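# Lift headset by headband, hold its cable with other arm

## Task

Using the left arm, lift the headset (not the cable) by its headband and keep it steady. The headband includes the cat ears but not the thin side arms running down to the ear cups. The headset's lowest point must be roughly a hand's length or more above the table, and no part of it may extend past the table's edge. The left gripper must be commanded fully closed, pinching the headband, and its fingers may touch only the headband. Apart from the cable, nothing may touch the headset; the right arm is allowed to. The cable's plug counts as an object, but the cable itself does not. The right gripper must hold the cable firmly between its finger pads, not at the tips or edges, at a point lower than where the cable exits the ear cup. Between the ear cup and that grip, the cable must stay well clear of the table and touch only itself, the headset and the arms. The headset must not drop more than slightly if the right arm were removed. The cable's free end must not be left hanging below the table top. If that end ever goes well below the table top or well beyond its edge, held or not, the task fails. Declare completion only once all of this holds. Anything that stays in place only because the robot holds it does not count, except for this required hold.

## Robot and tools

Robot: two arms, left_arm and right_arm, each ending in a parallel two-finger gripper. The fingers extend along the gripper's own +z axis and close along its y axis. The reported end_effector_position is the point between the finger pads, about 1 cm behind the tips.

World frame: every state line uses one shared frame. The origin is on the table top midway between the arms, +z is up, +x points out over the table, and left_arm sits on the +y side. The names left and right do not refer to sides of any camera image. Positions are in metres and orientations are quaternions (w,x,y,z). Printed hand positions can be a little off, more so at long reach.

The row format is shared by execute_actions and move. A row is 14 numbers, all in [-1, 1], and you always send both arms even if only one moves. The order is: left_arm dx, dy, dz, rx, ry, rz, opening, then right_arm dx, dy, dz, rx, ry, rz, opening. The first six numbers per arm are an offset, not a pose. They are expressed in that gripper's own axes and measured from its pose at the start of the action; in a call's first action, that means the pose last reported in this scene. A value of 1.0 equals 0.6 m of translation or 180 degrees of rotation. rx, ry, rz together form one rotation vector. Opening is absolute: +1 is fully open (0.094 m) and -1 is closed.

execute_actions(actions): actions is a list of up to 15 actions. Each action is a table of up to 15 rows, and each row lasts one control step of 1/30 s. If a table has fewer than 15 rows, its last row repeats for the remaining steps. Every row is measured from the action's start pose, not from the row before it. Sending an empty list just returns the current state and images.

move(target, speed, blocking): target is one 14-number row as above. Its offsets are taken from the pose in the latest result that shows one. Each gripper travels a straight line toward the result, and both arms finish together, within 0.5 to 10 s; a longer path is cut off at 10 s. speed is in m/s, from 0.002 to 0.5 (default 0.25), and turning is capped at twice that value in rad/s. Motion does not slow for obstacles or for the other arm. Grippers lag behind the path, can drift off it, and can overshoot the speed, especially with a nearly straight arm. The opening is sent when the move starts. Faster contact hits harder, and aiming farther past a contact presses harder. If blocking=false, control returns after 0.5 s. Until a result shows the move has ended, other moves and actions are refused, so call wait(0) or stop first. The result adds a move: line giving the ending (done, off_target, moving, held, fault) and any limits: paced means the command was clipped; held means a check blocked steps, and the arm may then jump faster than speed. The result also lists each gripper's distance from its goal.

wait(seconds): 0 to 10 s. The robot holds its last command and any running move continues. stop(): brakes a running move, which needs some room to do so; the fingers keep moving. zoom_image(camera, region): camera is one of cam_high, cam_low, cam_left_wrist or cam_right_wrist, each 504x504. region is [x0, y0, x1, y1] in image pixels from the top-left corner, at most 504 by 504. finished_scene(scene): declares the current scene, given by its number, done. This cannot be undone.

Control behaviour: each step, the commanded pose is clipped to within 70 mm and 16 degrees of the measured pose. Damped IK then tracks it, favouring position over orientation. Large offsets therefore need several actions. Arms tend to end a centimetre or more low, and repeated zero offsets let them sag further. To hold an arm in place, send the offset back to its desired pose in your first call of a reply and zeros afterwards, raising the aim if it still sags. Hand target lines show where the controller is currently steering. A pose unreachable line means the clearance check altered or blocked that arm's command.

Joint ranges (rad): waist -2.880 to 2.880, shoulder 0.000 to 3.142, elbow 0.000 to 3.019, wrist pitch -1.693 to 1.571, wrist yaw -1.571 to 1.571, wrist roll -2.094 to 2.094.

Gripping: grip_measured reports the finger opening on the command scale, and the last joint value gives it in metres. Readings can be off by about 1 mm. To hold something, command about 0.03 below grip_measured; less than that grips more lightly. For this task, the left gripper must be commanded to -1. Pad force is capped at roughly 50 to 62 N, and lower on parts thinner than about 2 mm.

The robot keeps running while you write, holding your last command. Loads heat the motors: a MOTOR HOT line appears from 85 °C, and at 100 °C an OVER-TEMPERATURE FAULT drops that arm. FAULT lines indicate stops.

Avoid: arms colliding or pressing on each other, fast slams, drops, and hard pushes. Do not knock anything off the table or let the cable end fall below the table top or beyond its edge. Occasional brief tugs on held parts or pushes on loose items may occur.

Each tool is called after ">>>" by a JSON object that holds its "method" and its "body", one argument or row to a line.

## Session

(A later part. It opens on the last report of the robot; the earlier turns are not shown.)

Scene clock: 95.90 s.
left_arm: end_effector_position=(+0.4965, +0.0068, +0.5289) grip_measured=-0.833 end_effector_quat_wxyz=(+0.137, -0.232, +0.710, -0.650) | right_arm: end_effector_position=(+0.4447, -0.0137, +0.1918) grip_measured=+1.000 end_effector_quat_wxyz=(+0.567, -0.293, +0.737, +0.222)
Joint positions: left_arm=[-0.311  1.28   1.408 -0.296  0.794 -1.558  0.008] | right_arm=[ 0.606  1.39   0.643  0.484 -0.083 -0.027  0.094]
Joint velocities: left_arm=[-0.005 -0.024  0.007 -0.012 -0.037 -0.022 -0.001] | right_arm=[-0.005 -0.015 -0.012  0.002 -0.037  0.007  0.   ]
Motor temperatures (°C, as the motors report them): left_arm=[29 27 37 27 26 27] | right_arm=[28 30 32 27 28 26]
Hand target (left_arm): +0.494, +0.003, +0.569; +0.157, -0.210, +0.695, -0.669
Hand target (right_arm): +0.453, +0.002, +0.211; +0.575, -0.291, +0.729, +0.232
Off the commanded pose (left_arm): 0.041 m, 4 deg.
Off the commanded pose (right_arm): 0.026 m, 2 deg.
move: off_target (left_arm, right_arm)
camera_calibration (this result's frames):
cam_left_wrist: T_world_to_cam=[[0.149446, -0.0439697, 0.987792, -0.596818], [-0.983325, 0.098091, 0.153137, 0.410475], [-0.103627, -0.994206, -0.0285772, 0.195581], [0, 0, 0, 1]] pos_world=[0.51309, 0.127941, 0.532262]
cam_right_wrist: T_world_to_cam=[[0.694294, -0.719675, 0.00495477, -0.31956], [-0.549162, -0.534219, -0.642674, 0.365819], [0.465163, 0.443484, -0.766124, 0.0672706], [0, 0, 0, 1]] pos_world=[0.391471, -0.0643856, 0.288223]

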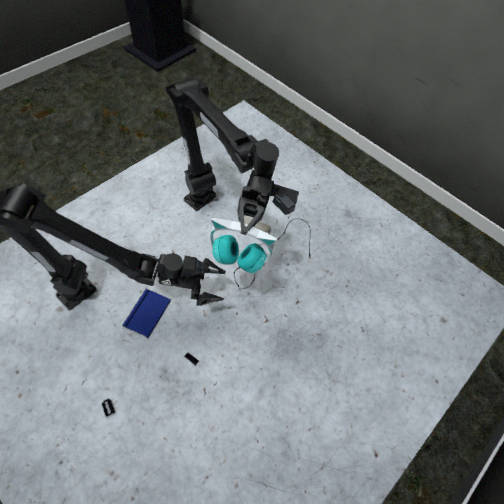

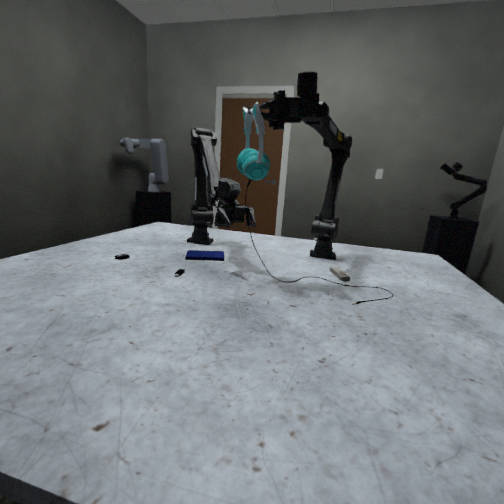

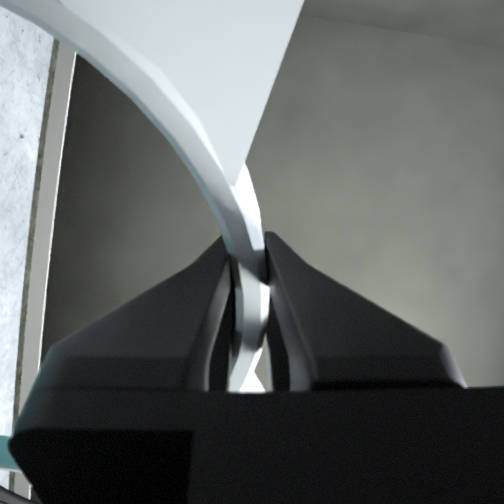

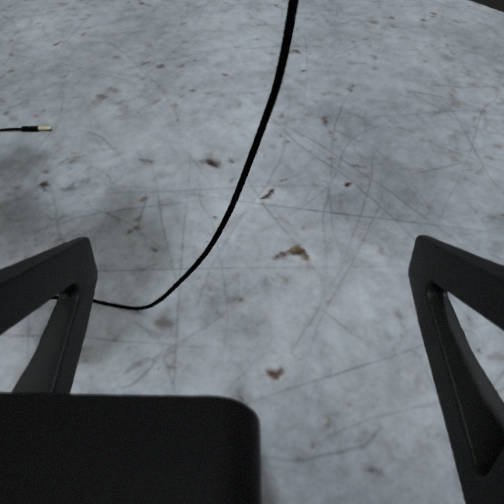

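>>> {"method": "move", "body": {
  "target": [0.012,-0.067,0,0.02,0.001,0.014,-1,-0.02,0.01,0.145,0,-0.01,0,0.2],
  "speed": 0.1
}}

>>> {"method": "zoom_image", "body": {
  "camera": "cam_low",
  "region": [190, 130, 320, 260]
}}

>>> {"method": "zoom_image", "body": {
  "camera": "cam_high",
  "region": [170, 200, 300, 330]
}}

Scene clock: 104.53 s.
left_arm: end_effector_position=(+0.4971, +0.0072, +0.5288) grip_measured=-0.833 end_effector_quat_wxyz=(+0.139, -0.234, +0.710, -0.650) | right_arm: end_effector_position=(+0.4926, +0.0286, +0.1495) grip_measured=+0.203 end_effector_quat_wxyz=(+0.551, -0.295, +0.752, +0.211)
Joint positions: left_arm=[-0.311  1.28   1.408 -0.296  0.789 -1.559  0.008] | right_arm=[ 0.619  1.621  0.795  0.517 -0.057 -0.027  0.056]
Joint velocities: left_arm=[-0.005  0.005  0.007  0.012 -0.007  0.125 -0.   ] | right_arm=[ 0.015 -0.005  0.002 -0.002 -0.022  0.051  0.001]
Motor temperatures (°C, as the motors report them): left_arm=[29 27 38 27 26 27] | right_arm=[28 30 33 27 28 26]
Hand target (left_arm): +0.494, +0.003, +0.568; +0.158, -0.211, +0.695, -0.669
Hand target (right_arm): +0.502, +0.049, +0.181; +0.578, -0.289, +0.728, +0.227
Off the commanded pose (left_arm): 0.041 m, 4 deg.
Off the commanded pose (right_arm): 0.040 m, 5 deg.
move: off_target (left_arm, right_arm)
camera_calibration (this result's frames):
cam_left_wrist: T_world_to_cam=[[0.149784, -0.0438292, 0.987747, -0.596954], [-0.983702, 0.0939028, 0.153338, 0.411167], [-0.0994728, -0.994616, -0.0290498, 0.194196], [0, 0, 0, 1]] pos_world=[0.513198, 0.128377, 0.532234]
cam_right_wrist: T_world_to_cam=[[0.686334, -0.727246, 0.00764313, -0.318421], [-0.575344, -0.549346, -0.605969, 0.395335], [0.444887, 0.4115, -0.795452, 0.00917883], [0, 0, 0, 1]] pos_world=[0.441913, -0.0181717, 0.249295]

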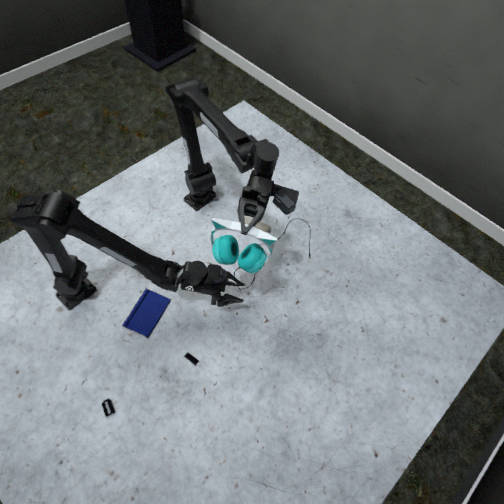

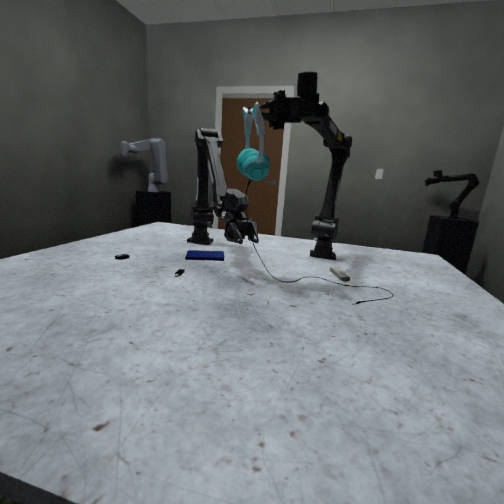

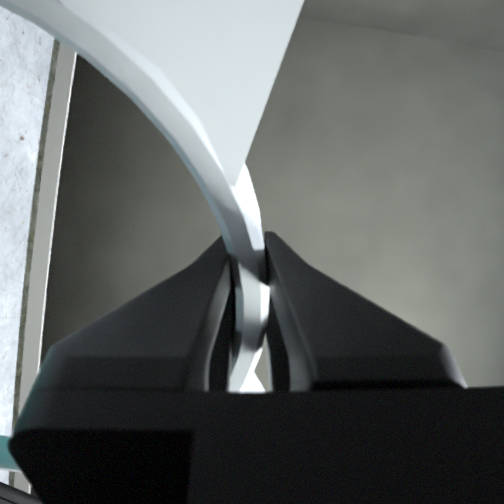

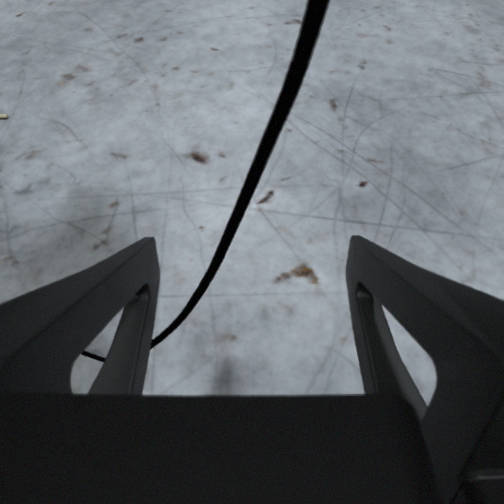

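Region (190, 130, 320, 260) of cam_low's 504x504 image, scaled by 3.877, with more detail than that image has.

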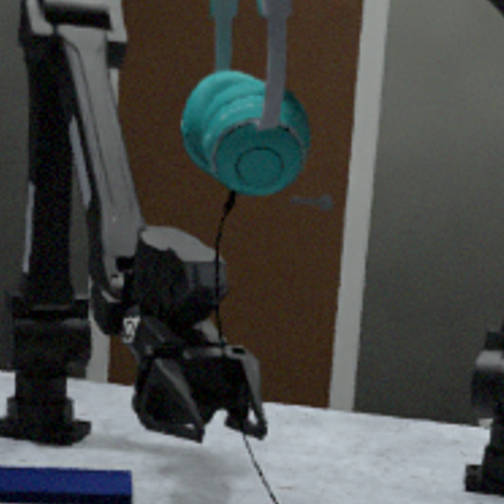

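Region (170, 200, 300, 330) of cam_high's 504x504 image, scaled by 3.877, with more detail than that image has.

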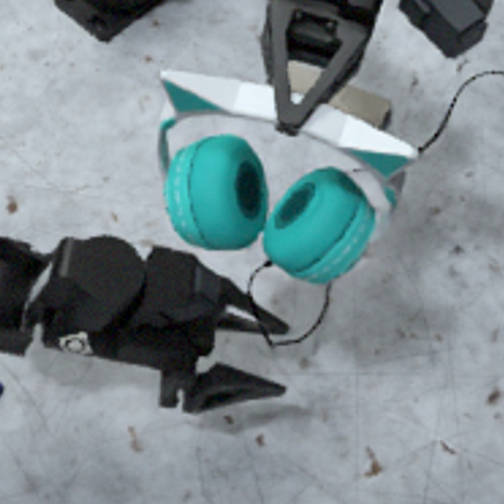

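>>> {"method": "move", "body": {
  "target": [0.012,-0.066,0,0.02,0.003,0.013,-1,-0.097,0.012,0.043,0,-0.025,0,-0.5],
  "speed": 0.1
}}

>>> {"method": "zoom_image", "body": {
  "camera": "cam_low",
  "region": [200, 160, 300, 260]
}}

>>> {"method": "zoom_image", "body": {
  "camera": "cam_high",
  "region": [200, 230, 290, 320]
}}

Scene clock: 113.00 s.
left_arm: end_effector_position=(+0.4972, +0.0072, +0.5292) grip_measured=-0.833 end_effector_quat_wxyz=(+0.138, -0.234, +0.709, -0.650) | right_arm: end_effector_position=(+0.5111, +0.0440, +0.1793) grip_measured=-0.497 end_effector_quat_wxyz=(+0.572, -0.288, +0.738, +0.212)
Joint positions: left_arm=[-0.311  1.28   1.408 -0.294  0.789 -1.562  0.008] | right_arm=[ 0.624  1.626  0.868  0.5   -0.041 -0.027  0.024]
Joint velocities: left_arm=[ 0.005 -0.015 -0.012 -0.002  0.007  0.022 -0.001] | right_arm=[-0.005 -0.024 -0.002  0.002 -0.037 -0.022  0.001]
Motor temperatures (°C, as the motors report them): left_arm=[29 27 39 27 26 27] | right_arm=[28 30 33 27 28 26]
Hand target (left_arm): +0.494, +0.003, +0.567; +0.156, -0.212, +0.695, -0.669
Hand target (right_arm): +0.517, +0.062, +0.197; +0.580, -0.287, +0.729, +0.223
Off the commanded pose (left_arm): 0.040 m, 4 deg.
Off the commanded pose (right_arm): 0.027 m, 2 deg.
move: off_target (left_arm, right_arm)
camera_calibration (this result's frames):
cam_left_wrist: T_world_to_cam=[[0.150192, -0.041716, 0.987776, -0.597634], [-0.983675, 0.0938711, 0.153533, 0.411056], [-0.0991285, -0.99471, -0.0269362, 0.192909], [0, 0, 0, 1]] pos_world=[0.513228, 0.128371, 0.532415]
cam_right_wrist: T_world_to_cam=[[0.678214, -0.734698, 0.0156617, -0.317107], [-0.554152, -0.525314, -0.645725, 0.427793], [0.48264, 0.42926, -0.76341, -0.00749089], [0, 0, 0, 1]] pos_world=[0.455744, -0.0050365, 0.275484]

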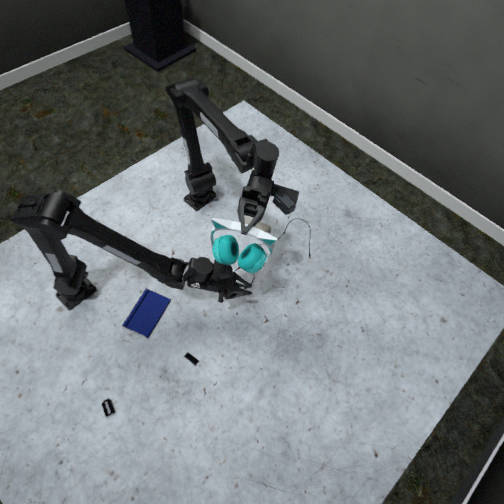

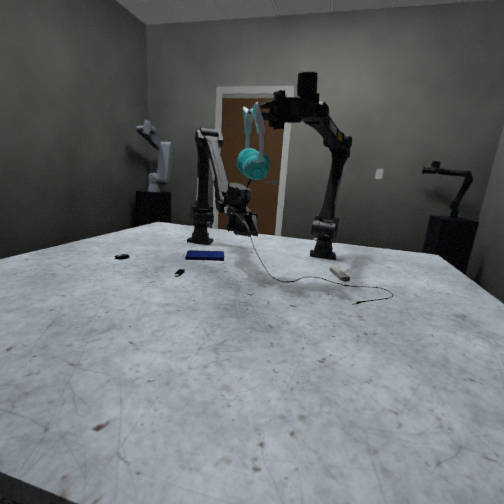

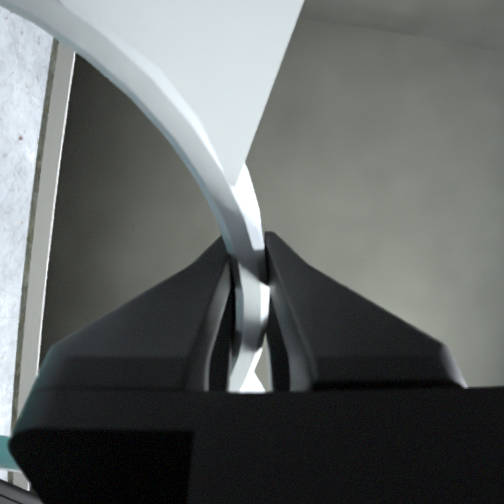

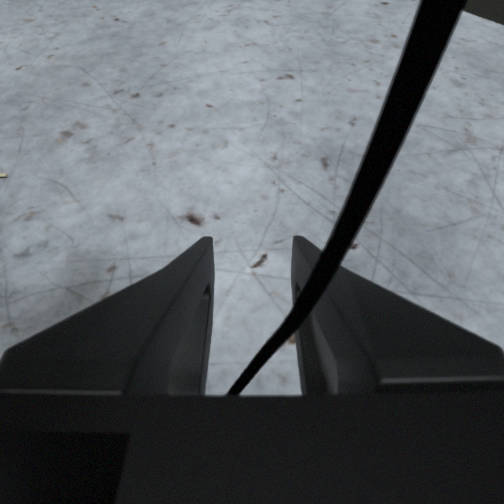

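Region (200, 160, 300, 260) of cam_low's 504x504 image, scaled by 5.040, with more detail than that image has.

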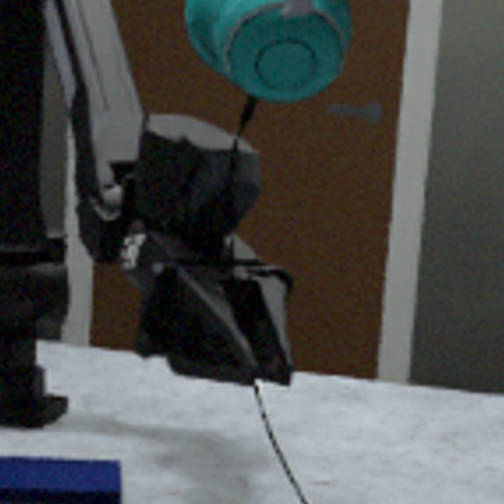

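Region (200, 230, 290, 320) of cam_high's 504x504 image, scaled by 5.600, with more detail than that image has.

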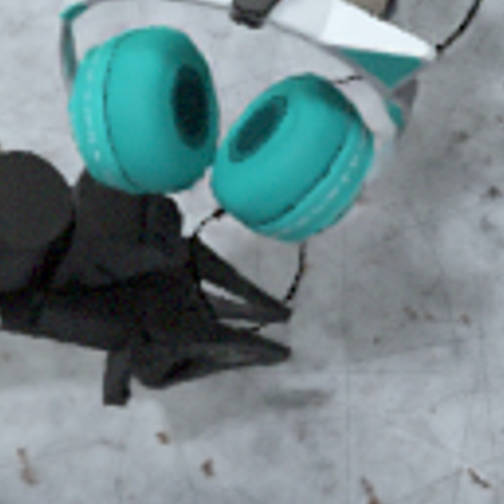

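>>> {"method": "move", "body": {
  "target": [0.012,-0.064,0,0.02,0.002,0.013,-1,-0.018,0,-0.036,0,-0.008,0,-0.75],
  "speed": 0.05
}}

Scene clock: 117.20 s.
left_arm: end_effector_position=(+0.4974, +0.0072, +0.5302) grip_measured=-0.833 end_effector_quat_wxyz=(+0.139, -0.234, +0.708, -0.651) | right_arm: end_effector_position=(+0.4995, +0.0345, +0.1868) grip_measured=-0.747 end_effector_quat_wxyz=(+0.575, -0.287, +0.736, +0.213)
Joint positions: left_arm=[-0.311  1.28   1.408 -0.289  0.789 -1.564  0.008] | right_arm=[ 0.624  1.58   0.829  0.5   -0.041 -0.027  0.012]
Joint velocities: left_arm=[-0.005 -0.005  0.022 -0.007 -0.081 -0.022 -0.001] | right_arm=[ 0.015 -0.005 -0.012 -0.002  0.022  0.022  0.001]
Motor temperatures (°C, as the motors report them): left_arm=[29 27 39 27 26 27] | right_arm=[28 30 33 27 28 26]
Hand target (left_arm): +0.495, +0.003, +0.567; +0.157, -0.213, +0.694, -0.670
Hand target (right_arm): +0.497, +0.032, +0.195; +0.581, -0.285, +0.731, +0.216
Off the commanded pose (left_arm): 0.038 m, 4 deg.
Off the commanded pose (right_arm): 0.009 m, 1 deg.
move: off_target (left_arm)
camera_calibration (this result's frames):
cam_left_wrist: T_world_to_cam=[[0.147716, -0.0391581, 0.988254, -0.597641], [-0.984124, 0.093578, 0.150807, 0.412788], [-0.0983841, -0.994842, -0.0247134, 0.191402], [0, 0, 0, 1]] pos_world=[0.513347, 0.128385, 0.533101]
cam_right_wrist: T_world_to_cam=[[0.678125, -0.734771, 0.0161019, -0.316345], [-0.550511, -0.522342, -0.651227, 0.420267], [0.486913, 0.432749, -0.758712, 0.00475316], [0, 0, 0, 1]] pos_world=[0.443569, -0.0149752, 0.282389]

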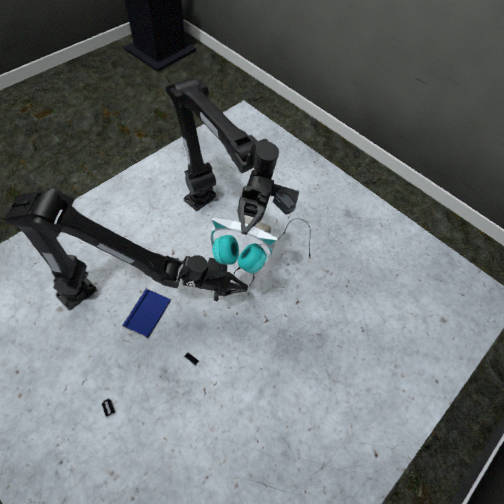

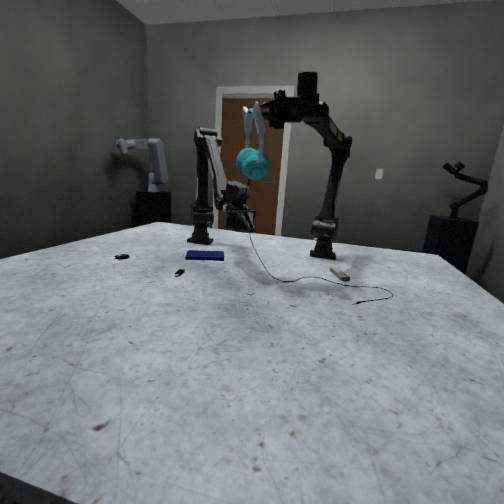

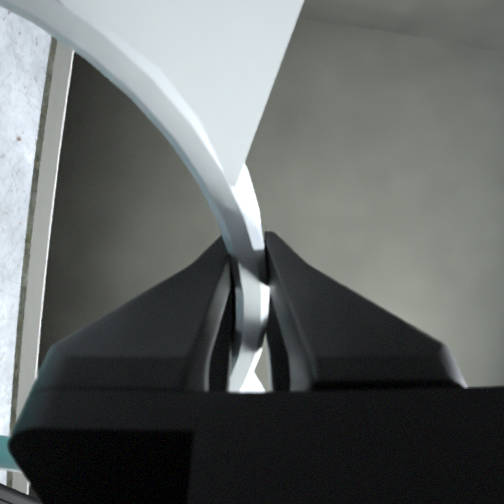

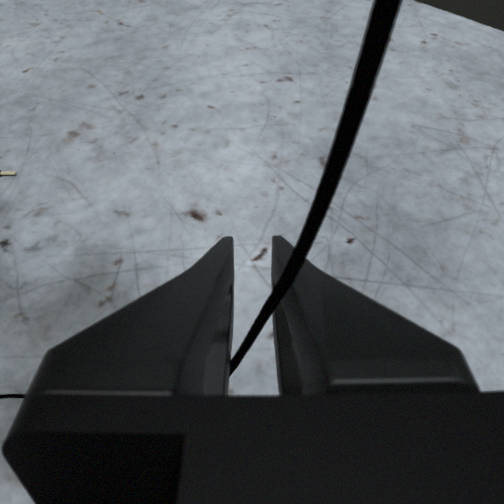

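>>> {"method": "execute_actions", "body": {
  "actions": [
    [[0.012,-0.062,0,0.02,0.002,0.012,-1,-0.013,0,-0.005,0,-0.005,0,-1]]
  ]
}}

>>> {"method": "zoom_image", "body": {
  "camera": "cam_low",
  "region": [200, 150, 300, 250]
}}

>>> {"method": "zoom_image", "body": {
  "camera": "cam_right_wrist",
  "region": [160, 200, 360, 400]
}}

>>> {"method": "zoom_image", "body": {
  "camera": "cam_high",
  "region": [200, 240, 270, 310]
}}

Scene clock: 120.83 s.
left_arm: end_effector_position=(+0.4977, +0.0072, +0.5316) grip_measured=-0.833 end_effector_quat_wxyz=(+0.140, -0.234, +0.707, -0.653) | right_arm: end_effector_position=(+0.4995, +0.0345, +0.1868) grip_measured=-0.973 end_effector_quat_wxyz=(+0.575, -0.287, +0.736, +0.213)
Joint positions: left_arm=[-0.311  1.28   1.408 -0.281  0.788 -1.57   0.008] | right_arm=[ 0.624  1.58   0.829  0.5   -0.041 -0.027  0.001]
Joint velocities: left_arm=[-0.005  0.015 -0.002 -0.002 -0.022 -0.037  0.001] | right_arm=[ 0.005 -0.005 -0.007 -0.007  0.066 -0.007 -0.   ]
Motor temperatures (°C, as the motors report them): left_arm=[29 27 39 28 26 27] | right_arm=[28 30 33 27 28 26]
Hand target (left_arm): +0.495, +0.003, +0.567; +0.157, -0.214, +0.693, -0.671
Hand target (right_arm): +0.499, +0.034, +0.195; +0.581, -0.285, +0.731, +0.216
Off the commanded pose (left_arm): 0.036 m, 4 deg.
Off the commanded pose (right_arm): 0.008 m, 1 deg.
camera_calibration (this result's frames):
cam_left_wrist: T_world_to_cam=[[0.145275, -0.0343912, 0.988793, -0.598236], [-0.98463, 0.0929044, 0.147894, 0.414707], [-0.0969495, -0.995081, -0.020366, 0.188458], [0, 0, 0, 1]] pos_world=[0.513512, 0.128429, 0.534037]
cam_right_wrist: T_world_to_cam=[[0.678125, -0.734771, 0.0161019, -0.316345], [-0.550511, -0.522342, -0.651227, 0.420267], [0.486913, 0.432749, -0.758712, 0.00475316], [0, 0, 0, 1]] pos_world=[0.443569, -0.0149752, 0.282389]

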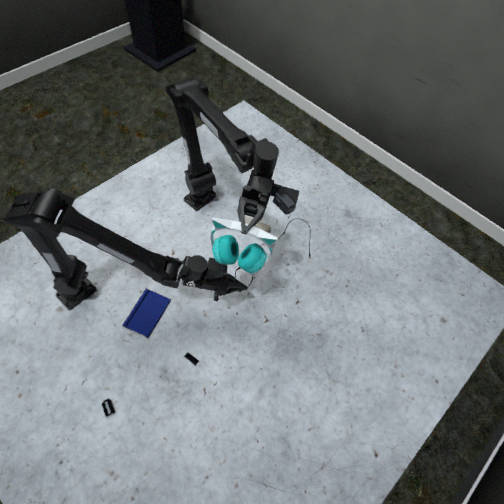

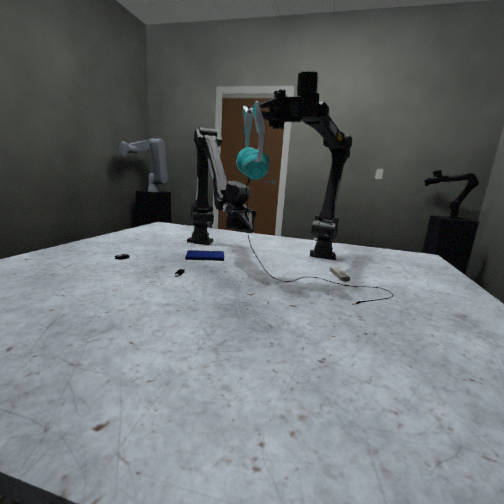

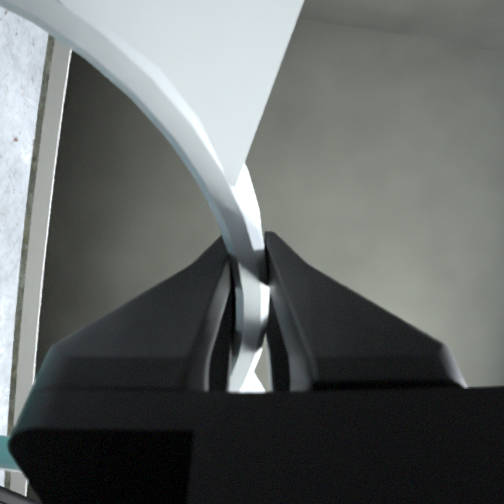

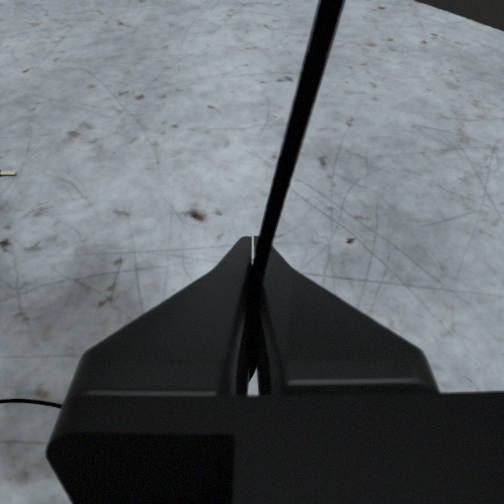

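Region (200, 150, 300, 250) of cam_low's 504x504 image, scaled by 5.040, with more detail than that image has.

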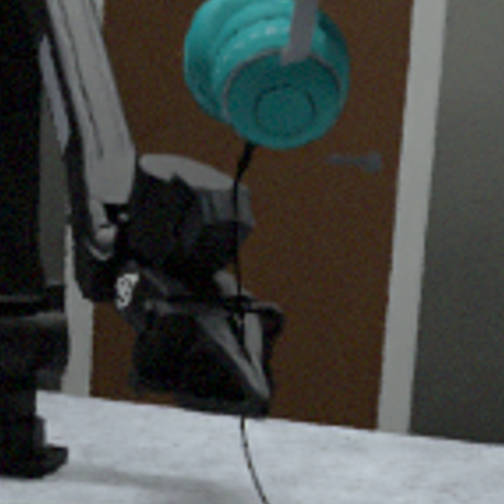

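Region (160, 200, 360, 400) of cam_right_wrist's 504x504 image, scaled by 2.520, with more detail than that image has.

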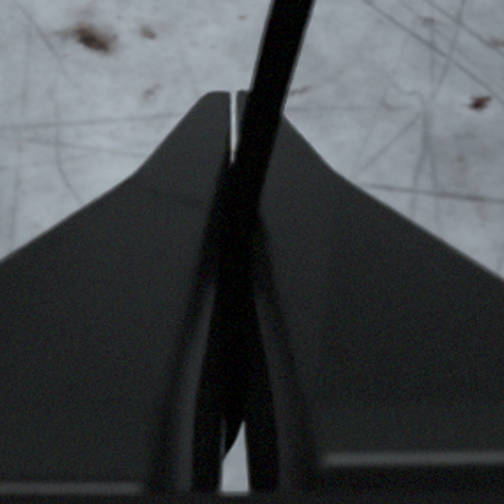

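Region (200, 240, 270, 310) of cam_high's 504x504 image, scaled by 7.200, with more detail than that image has.

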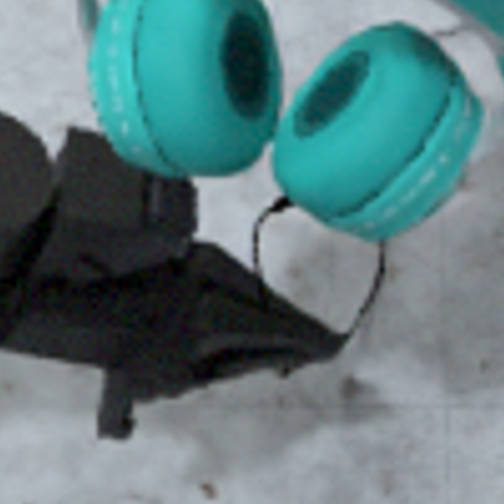

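>>> {"method": "execute_actions", "body": {
  "actions": [
    [[0.012,-0.06,0,0.02,0.002,0.012,-1,-0.013,0,-0.005,0,-0.005,0,-0.7],[0.012,-0.06,0,0.02,0.002,0.012,-1,-0.013,0,-0.005,0,-0.005,0,-0.7],[0.012,-0.06,0,0.02,0.002,0.012,-1,-0.013,0,-0.005,0,-0.005,0,-0.7],[0.012,-0.06,0,0.02,0.002,0.012,-1,-0.012,0,-0.01,0,-0.005,0,-0.7],[0.012,-0.06,0,0.02,0.002,0.012,-1,-0.011,-0.002,-0.014,0,-0.005,0,-0.7],[0.012,-0.06,0,0.02,0.002,0.012,-1,-0.01,-0.004,-0.018,0,-0.005,0,-0.7],[0.012,-0.06,0,0.02,0.002,0.012,-1,-0.008,-0.006,-0.022,0,-0.005,0,-0.7],[0.012,-0.06,0,0.02,0.002,0.012,-1,-0.006,-0.008,-0.026,0,-0.005,0,-0.7],[0.012,-0.06,0,0.02,0.002,0.012,-1,-0.005,-0.01,-0.029,0,-0.005,0,-0.7]]
  ]
}}

>>> {"method": "wait", "body": {
  "seconds": 0.5
}}

Scene clock: 126.33 s.
left_arm: end_effector_position=(+0.4981, +0.0072, +0.5336) grip_measured=-0.833 end_effector_quat_wxyz=(+0.142, -0.233, +0.704, -0.655) | right_arm: end_effector_position=(+0.4872, +0.0274, +0.1821) grip_measured=-0.703 end_effector_quat_wxyz=(+0.568, -0.292, +0.738, +0.217)
Joint positions: left_arm=[-0.311  1.28   1.408 -0.271  0.788 -1.576  0.008] | right_arm=[ 0.624  1.554  0.791  0.5   -0.054 -0.027  0.014]
Joint velocities: left_arm=[-0.015 -0.015 -0.017  0.007 -0.022 -0.051 -0.   ] | right_arm=[-0.005 -0.015 -0.017 -0.007  0.022  0.022 -0.   ]
Motor temperatures (°C, as the motors report them): left_arm=[29 27 39 28 26 27] | right_arm=[28 30 32 27 28 26]
Hand target (left_arm): +0.495, +0.003, +0.567; +0.157, -0.214, +0.691, -0.673
Hand target (right_arm): +0.491, +0.019, +0.194; +0.581, -0.285, +0.731, +0.216
Off the commanded pose (left_arm): 0.035 m, 4 deg.
Off the commanded pose (right_arm): 0.015 m, 2 deg.
camera_calibration (this result's frames):
cam_left_wrist: T_world_to_cam=[[0.140262, -0.0289721, 0.98969, -0.598267], [-0.985497, 0.0923408, 0.142371, 0.418194], [-0.0955136, -0.995306, -0.0156, 0.185275], [0, 0, 0, 1]] pos_world=[0.513739, 0.128456, 0.535451]
cam_right_wrist: T_world_to_cam=[[0.687454, -0.72613, 0.011968, -0.317225], [-0.551547, -0.532749, -0.641852, 0.405782], [0.472444, 0.434643, -0.766735, 0.0186891], [0, 0, 0, 1]] pos_world=[0.433056, -0.0222895, 0.278578]

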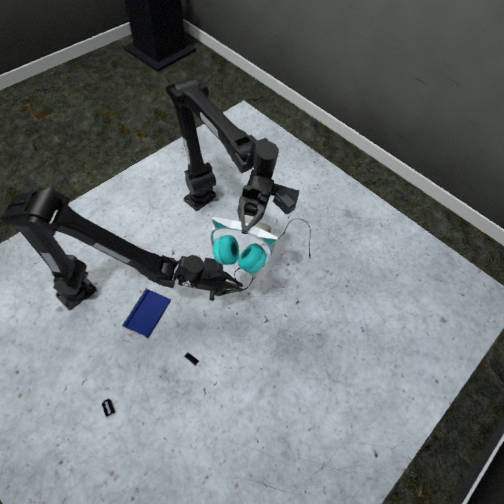

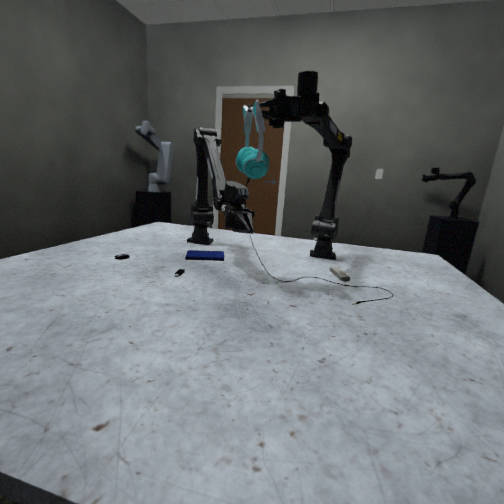

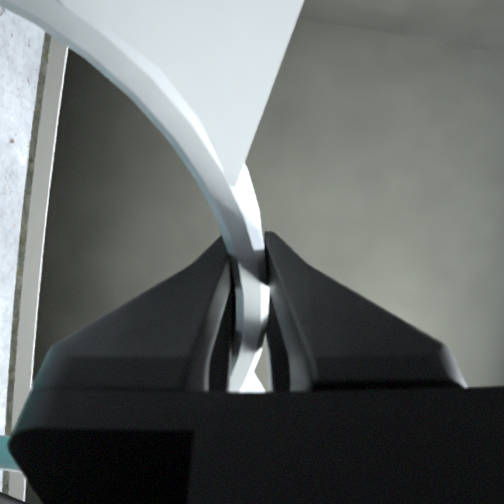

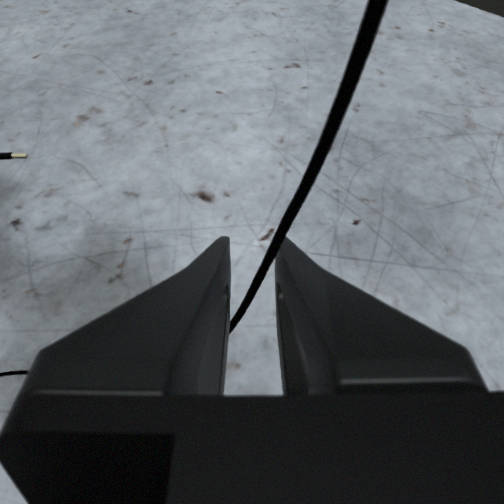

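Scene clock: 126.83 s.
left_arm: end_effector_position=(+0.4981, +0.0072, +0.5336) grip_measured=-0.833 end_effector_quat_wxyz=(+0.141, -0.233, +0.704, -0.656) | right_arm: end_effector_position=(+0.4872, +0.0274, +0.1823) grip_measured=-0.703 end_effector_quat_wxyz=(+0.569, -0.292, +0.738, +0.217)
Joint positions: left_arm=[-0.311  1.28   1.408 -0.271  0.788 -1.576  0.008] | right_arm=[ 0.624  1.554  0.791  0.5   -0.054 -0.027  0.014]
Joint velocities: left_arm=[-0.005 -0.015 -0.032 -0.002 -0.007 -0.007  0.   ] | right_arm=[-0.015  0.005 -0.002  0.007 -0.051 -0.007  0.002]
Motor temperatures (°C, as the motors report them): left_arm=[29 27 39 28 26 27] | right_arm=[28 30 32 27 28 26]
Hand target (left_arm): +0.495, +0.003, +0.567; +0.157, -0.214, +0.691, -0.673
Hand target (right_arm): +0.491, +0.019, +0.194; +0.581, -0.285, +0.731, +0.216
Off the commanded pose (left_arm): 0.035 m, 4 deg.
Off the commanded pose (right_arm): 0.015 m, 2 deg.
wait: 0.50 s; at rest by 0.17 s
camera_calibration (this result's frames):
cam_left_wrist: T_world_to_cam=[[0.140587, -0.0287762, 0.98965, -0.598409], [-0.985454, 0.0923305, 0.142675, 0.41801], [-0.0954805, -0.995313, -0.0153771, 0.18514], [0, 0, 0, 1]] pos_world=[0.513735, 0.128457, 0.535423]
cam_right_wrist: T_world_to_cam=[[0.68745, -0.726133, 0.011996, -0.317229], [-0.551357, -0.532594, -0.642144, 0.405864], [0.47267, 0.434828, -0.76649, 0.0187098], [0, 0, 0, 1]] pos_world=[0.433012, -0.0223252, 0.278769]

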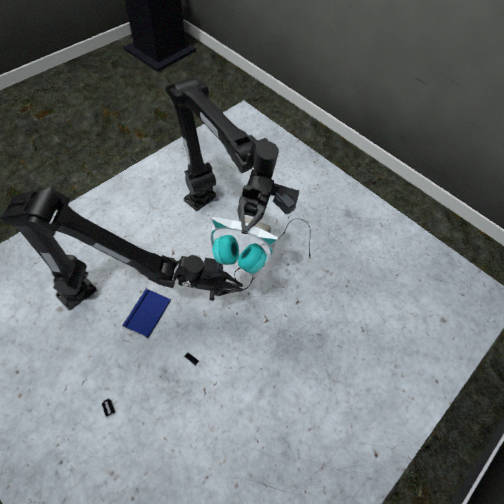

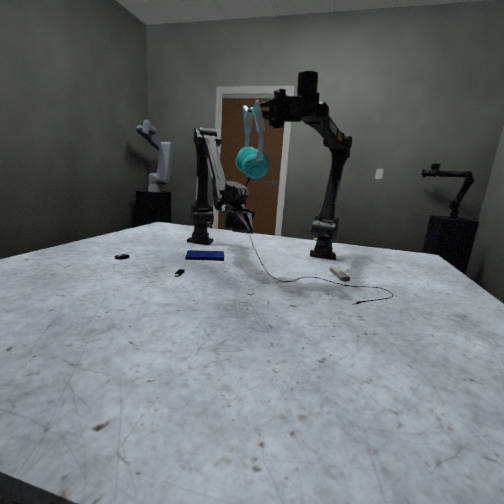

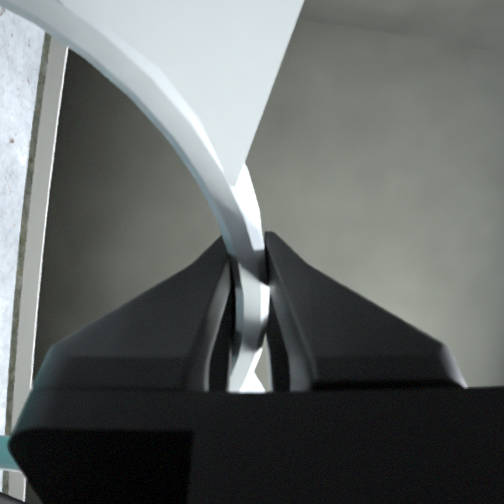

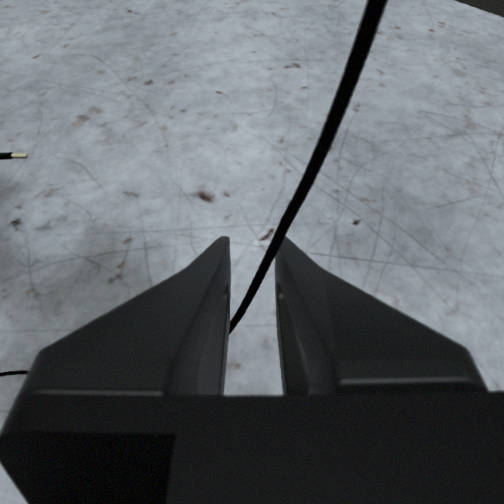

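>>> {"method": "execute_actions", "body": {
  "actions": [
    [[0.012,-0.057,0,0.018,0.002,0.011,-1,-0.018,0,0,0,-0.008,0,-1]]
  ]
}}

>>> {"method": "zoom_image", "body": {
  "camera": "cam_low",
  "region": [215, 180, 285, 250]
}}

>>> {"method": "zoom_image", "body": {
  "camera": "cam_right_wrist",
  "region": [160, 200, 360, 400]
}}

>>> {"method": "zoom_image", "body": {
  "camera": "cam_high",
  "region": [200, 240, 270, 310]
}}

Scene clock: 136.87 s.
left_arm: end_effector_position=(+0.4982, +0.0072, +0.5336) grip_measured=-0.833 end_effector_quat_wxyz=(+0.141, -0.234, +0.704, -0.656) | right_arm: end_effector_position=(+0.4872, +0.0274, +0.1823) grip_measured=-0.962 end_effector_quat_wxyz=(+0.569, -0.292, +0.738, +0.217)
Joint positions: left_arm=[-0.311  1.28   1.408 -0.271  0.787 -1.578  0.008] | right_arm=[ 0.624  1.554  0.791  0.5   -0.054 -0.027  0.002]
Joint velocities: left_arm=[-0.015  0.005 -0.017 -0.002  0.022 -0.066  0.   ] | right_arm=[ 0.005 -0.015 -0.012 -0.022  0.007  0.007  0.001]
Motor temperatures (°C, as the motors report them): left_arm=[29 27 40 28 26 27] | right_arm=[28 30 32 27 28 26]
Hand target (left_arm): +0.495, +0.004, +0.567; +0.157, -0.214, +0.690, -0.673
Hand target (right_arm): +0.489, +0.029, +0.193; +0.578, -0.289, +0.731, +0.220
Off the commanded pose (left_arm): 0.035 m, 4 deg.
Off the commanded pose (right_arm): 0.011 m, 1 deg.
camera_calibration (this result's frames):
cam_left_wrist: T_world_to_cam=[[0.142533, -0.0275988, 0.989405, -0.599257], [-0.98523, 0.0918899, 0.144494, 0.416984], [-0.0949042, -0.995387, -0.0140939, 0.184207], [0, 0, 0, 1]] pos_world=[0.51372, 0.128502, 0.535252]
cam_right_wrist: T_world_to_cam=[[0.68745, -0.726133, 0.011996, -0.317229], [-0.551357, -0.532594, -0.642144, 0.405864], [0.47267, 0.434828, -0.76649, 0.0187098], [0, 0, 0, 1]] pos_world=[0.433012, -0.0223252, 0.278769]

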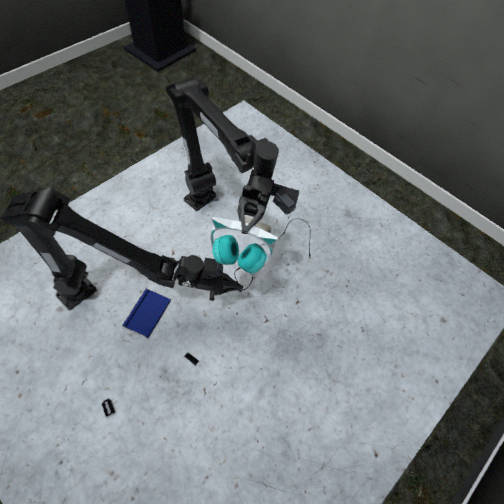

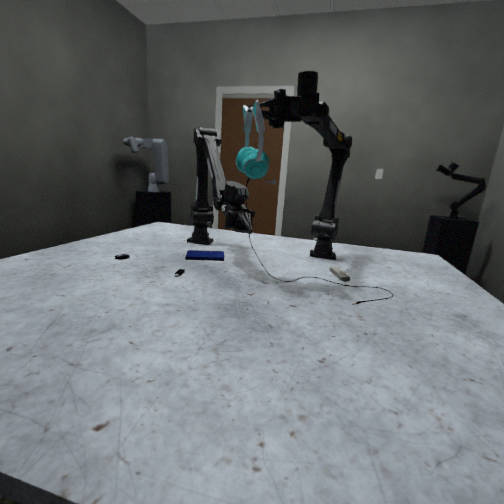

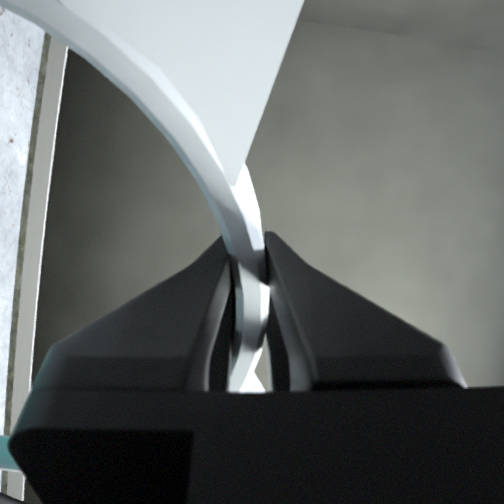

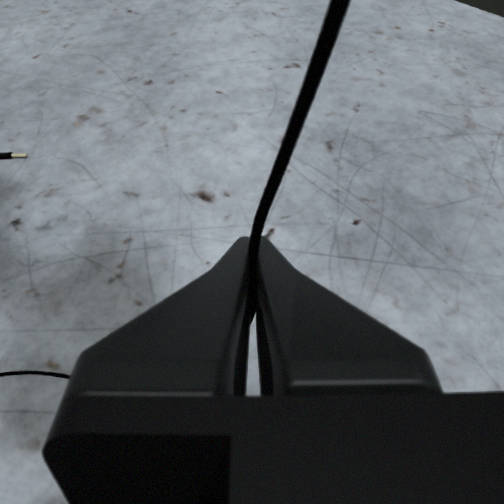

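Region (215, 180, 285, 250) of cam_low's 504x504 image, scaled by 7.200, with more detail than that image has.

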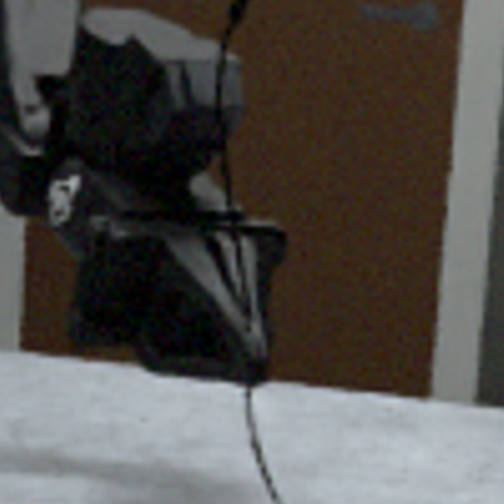

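Region (160, 200, 360, 400) of cam_right_wrist's 504x504 image, scaled by 2.520, with more detail than that image has.

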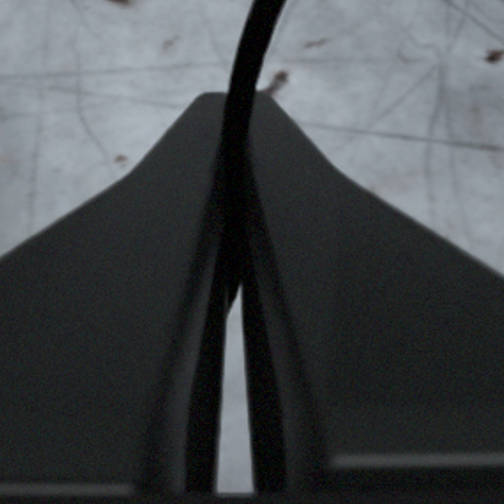

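Region (200, 240, 270, 310) of cam_high's 504x504 image, scaled by 7.200, with more detail than that image has.

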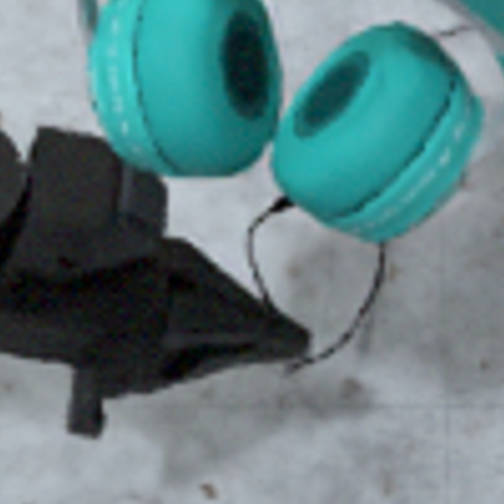

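>>> {"method": "finished_scene", "body": {
  "scene": 1
}}

The scene is finished: the task was done.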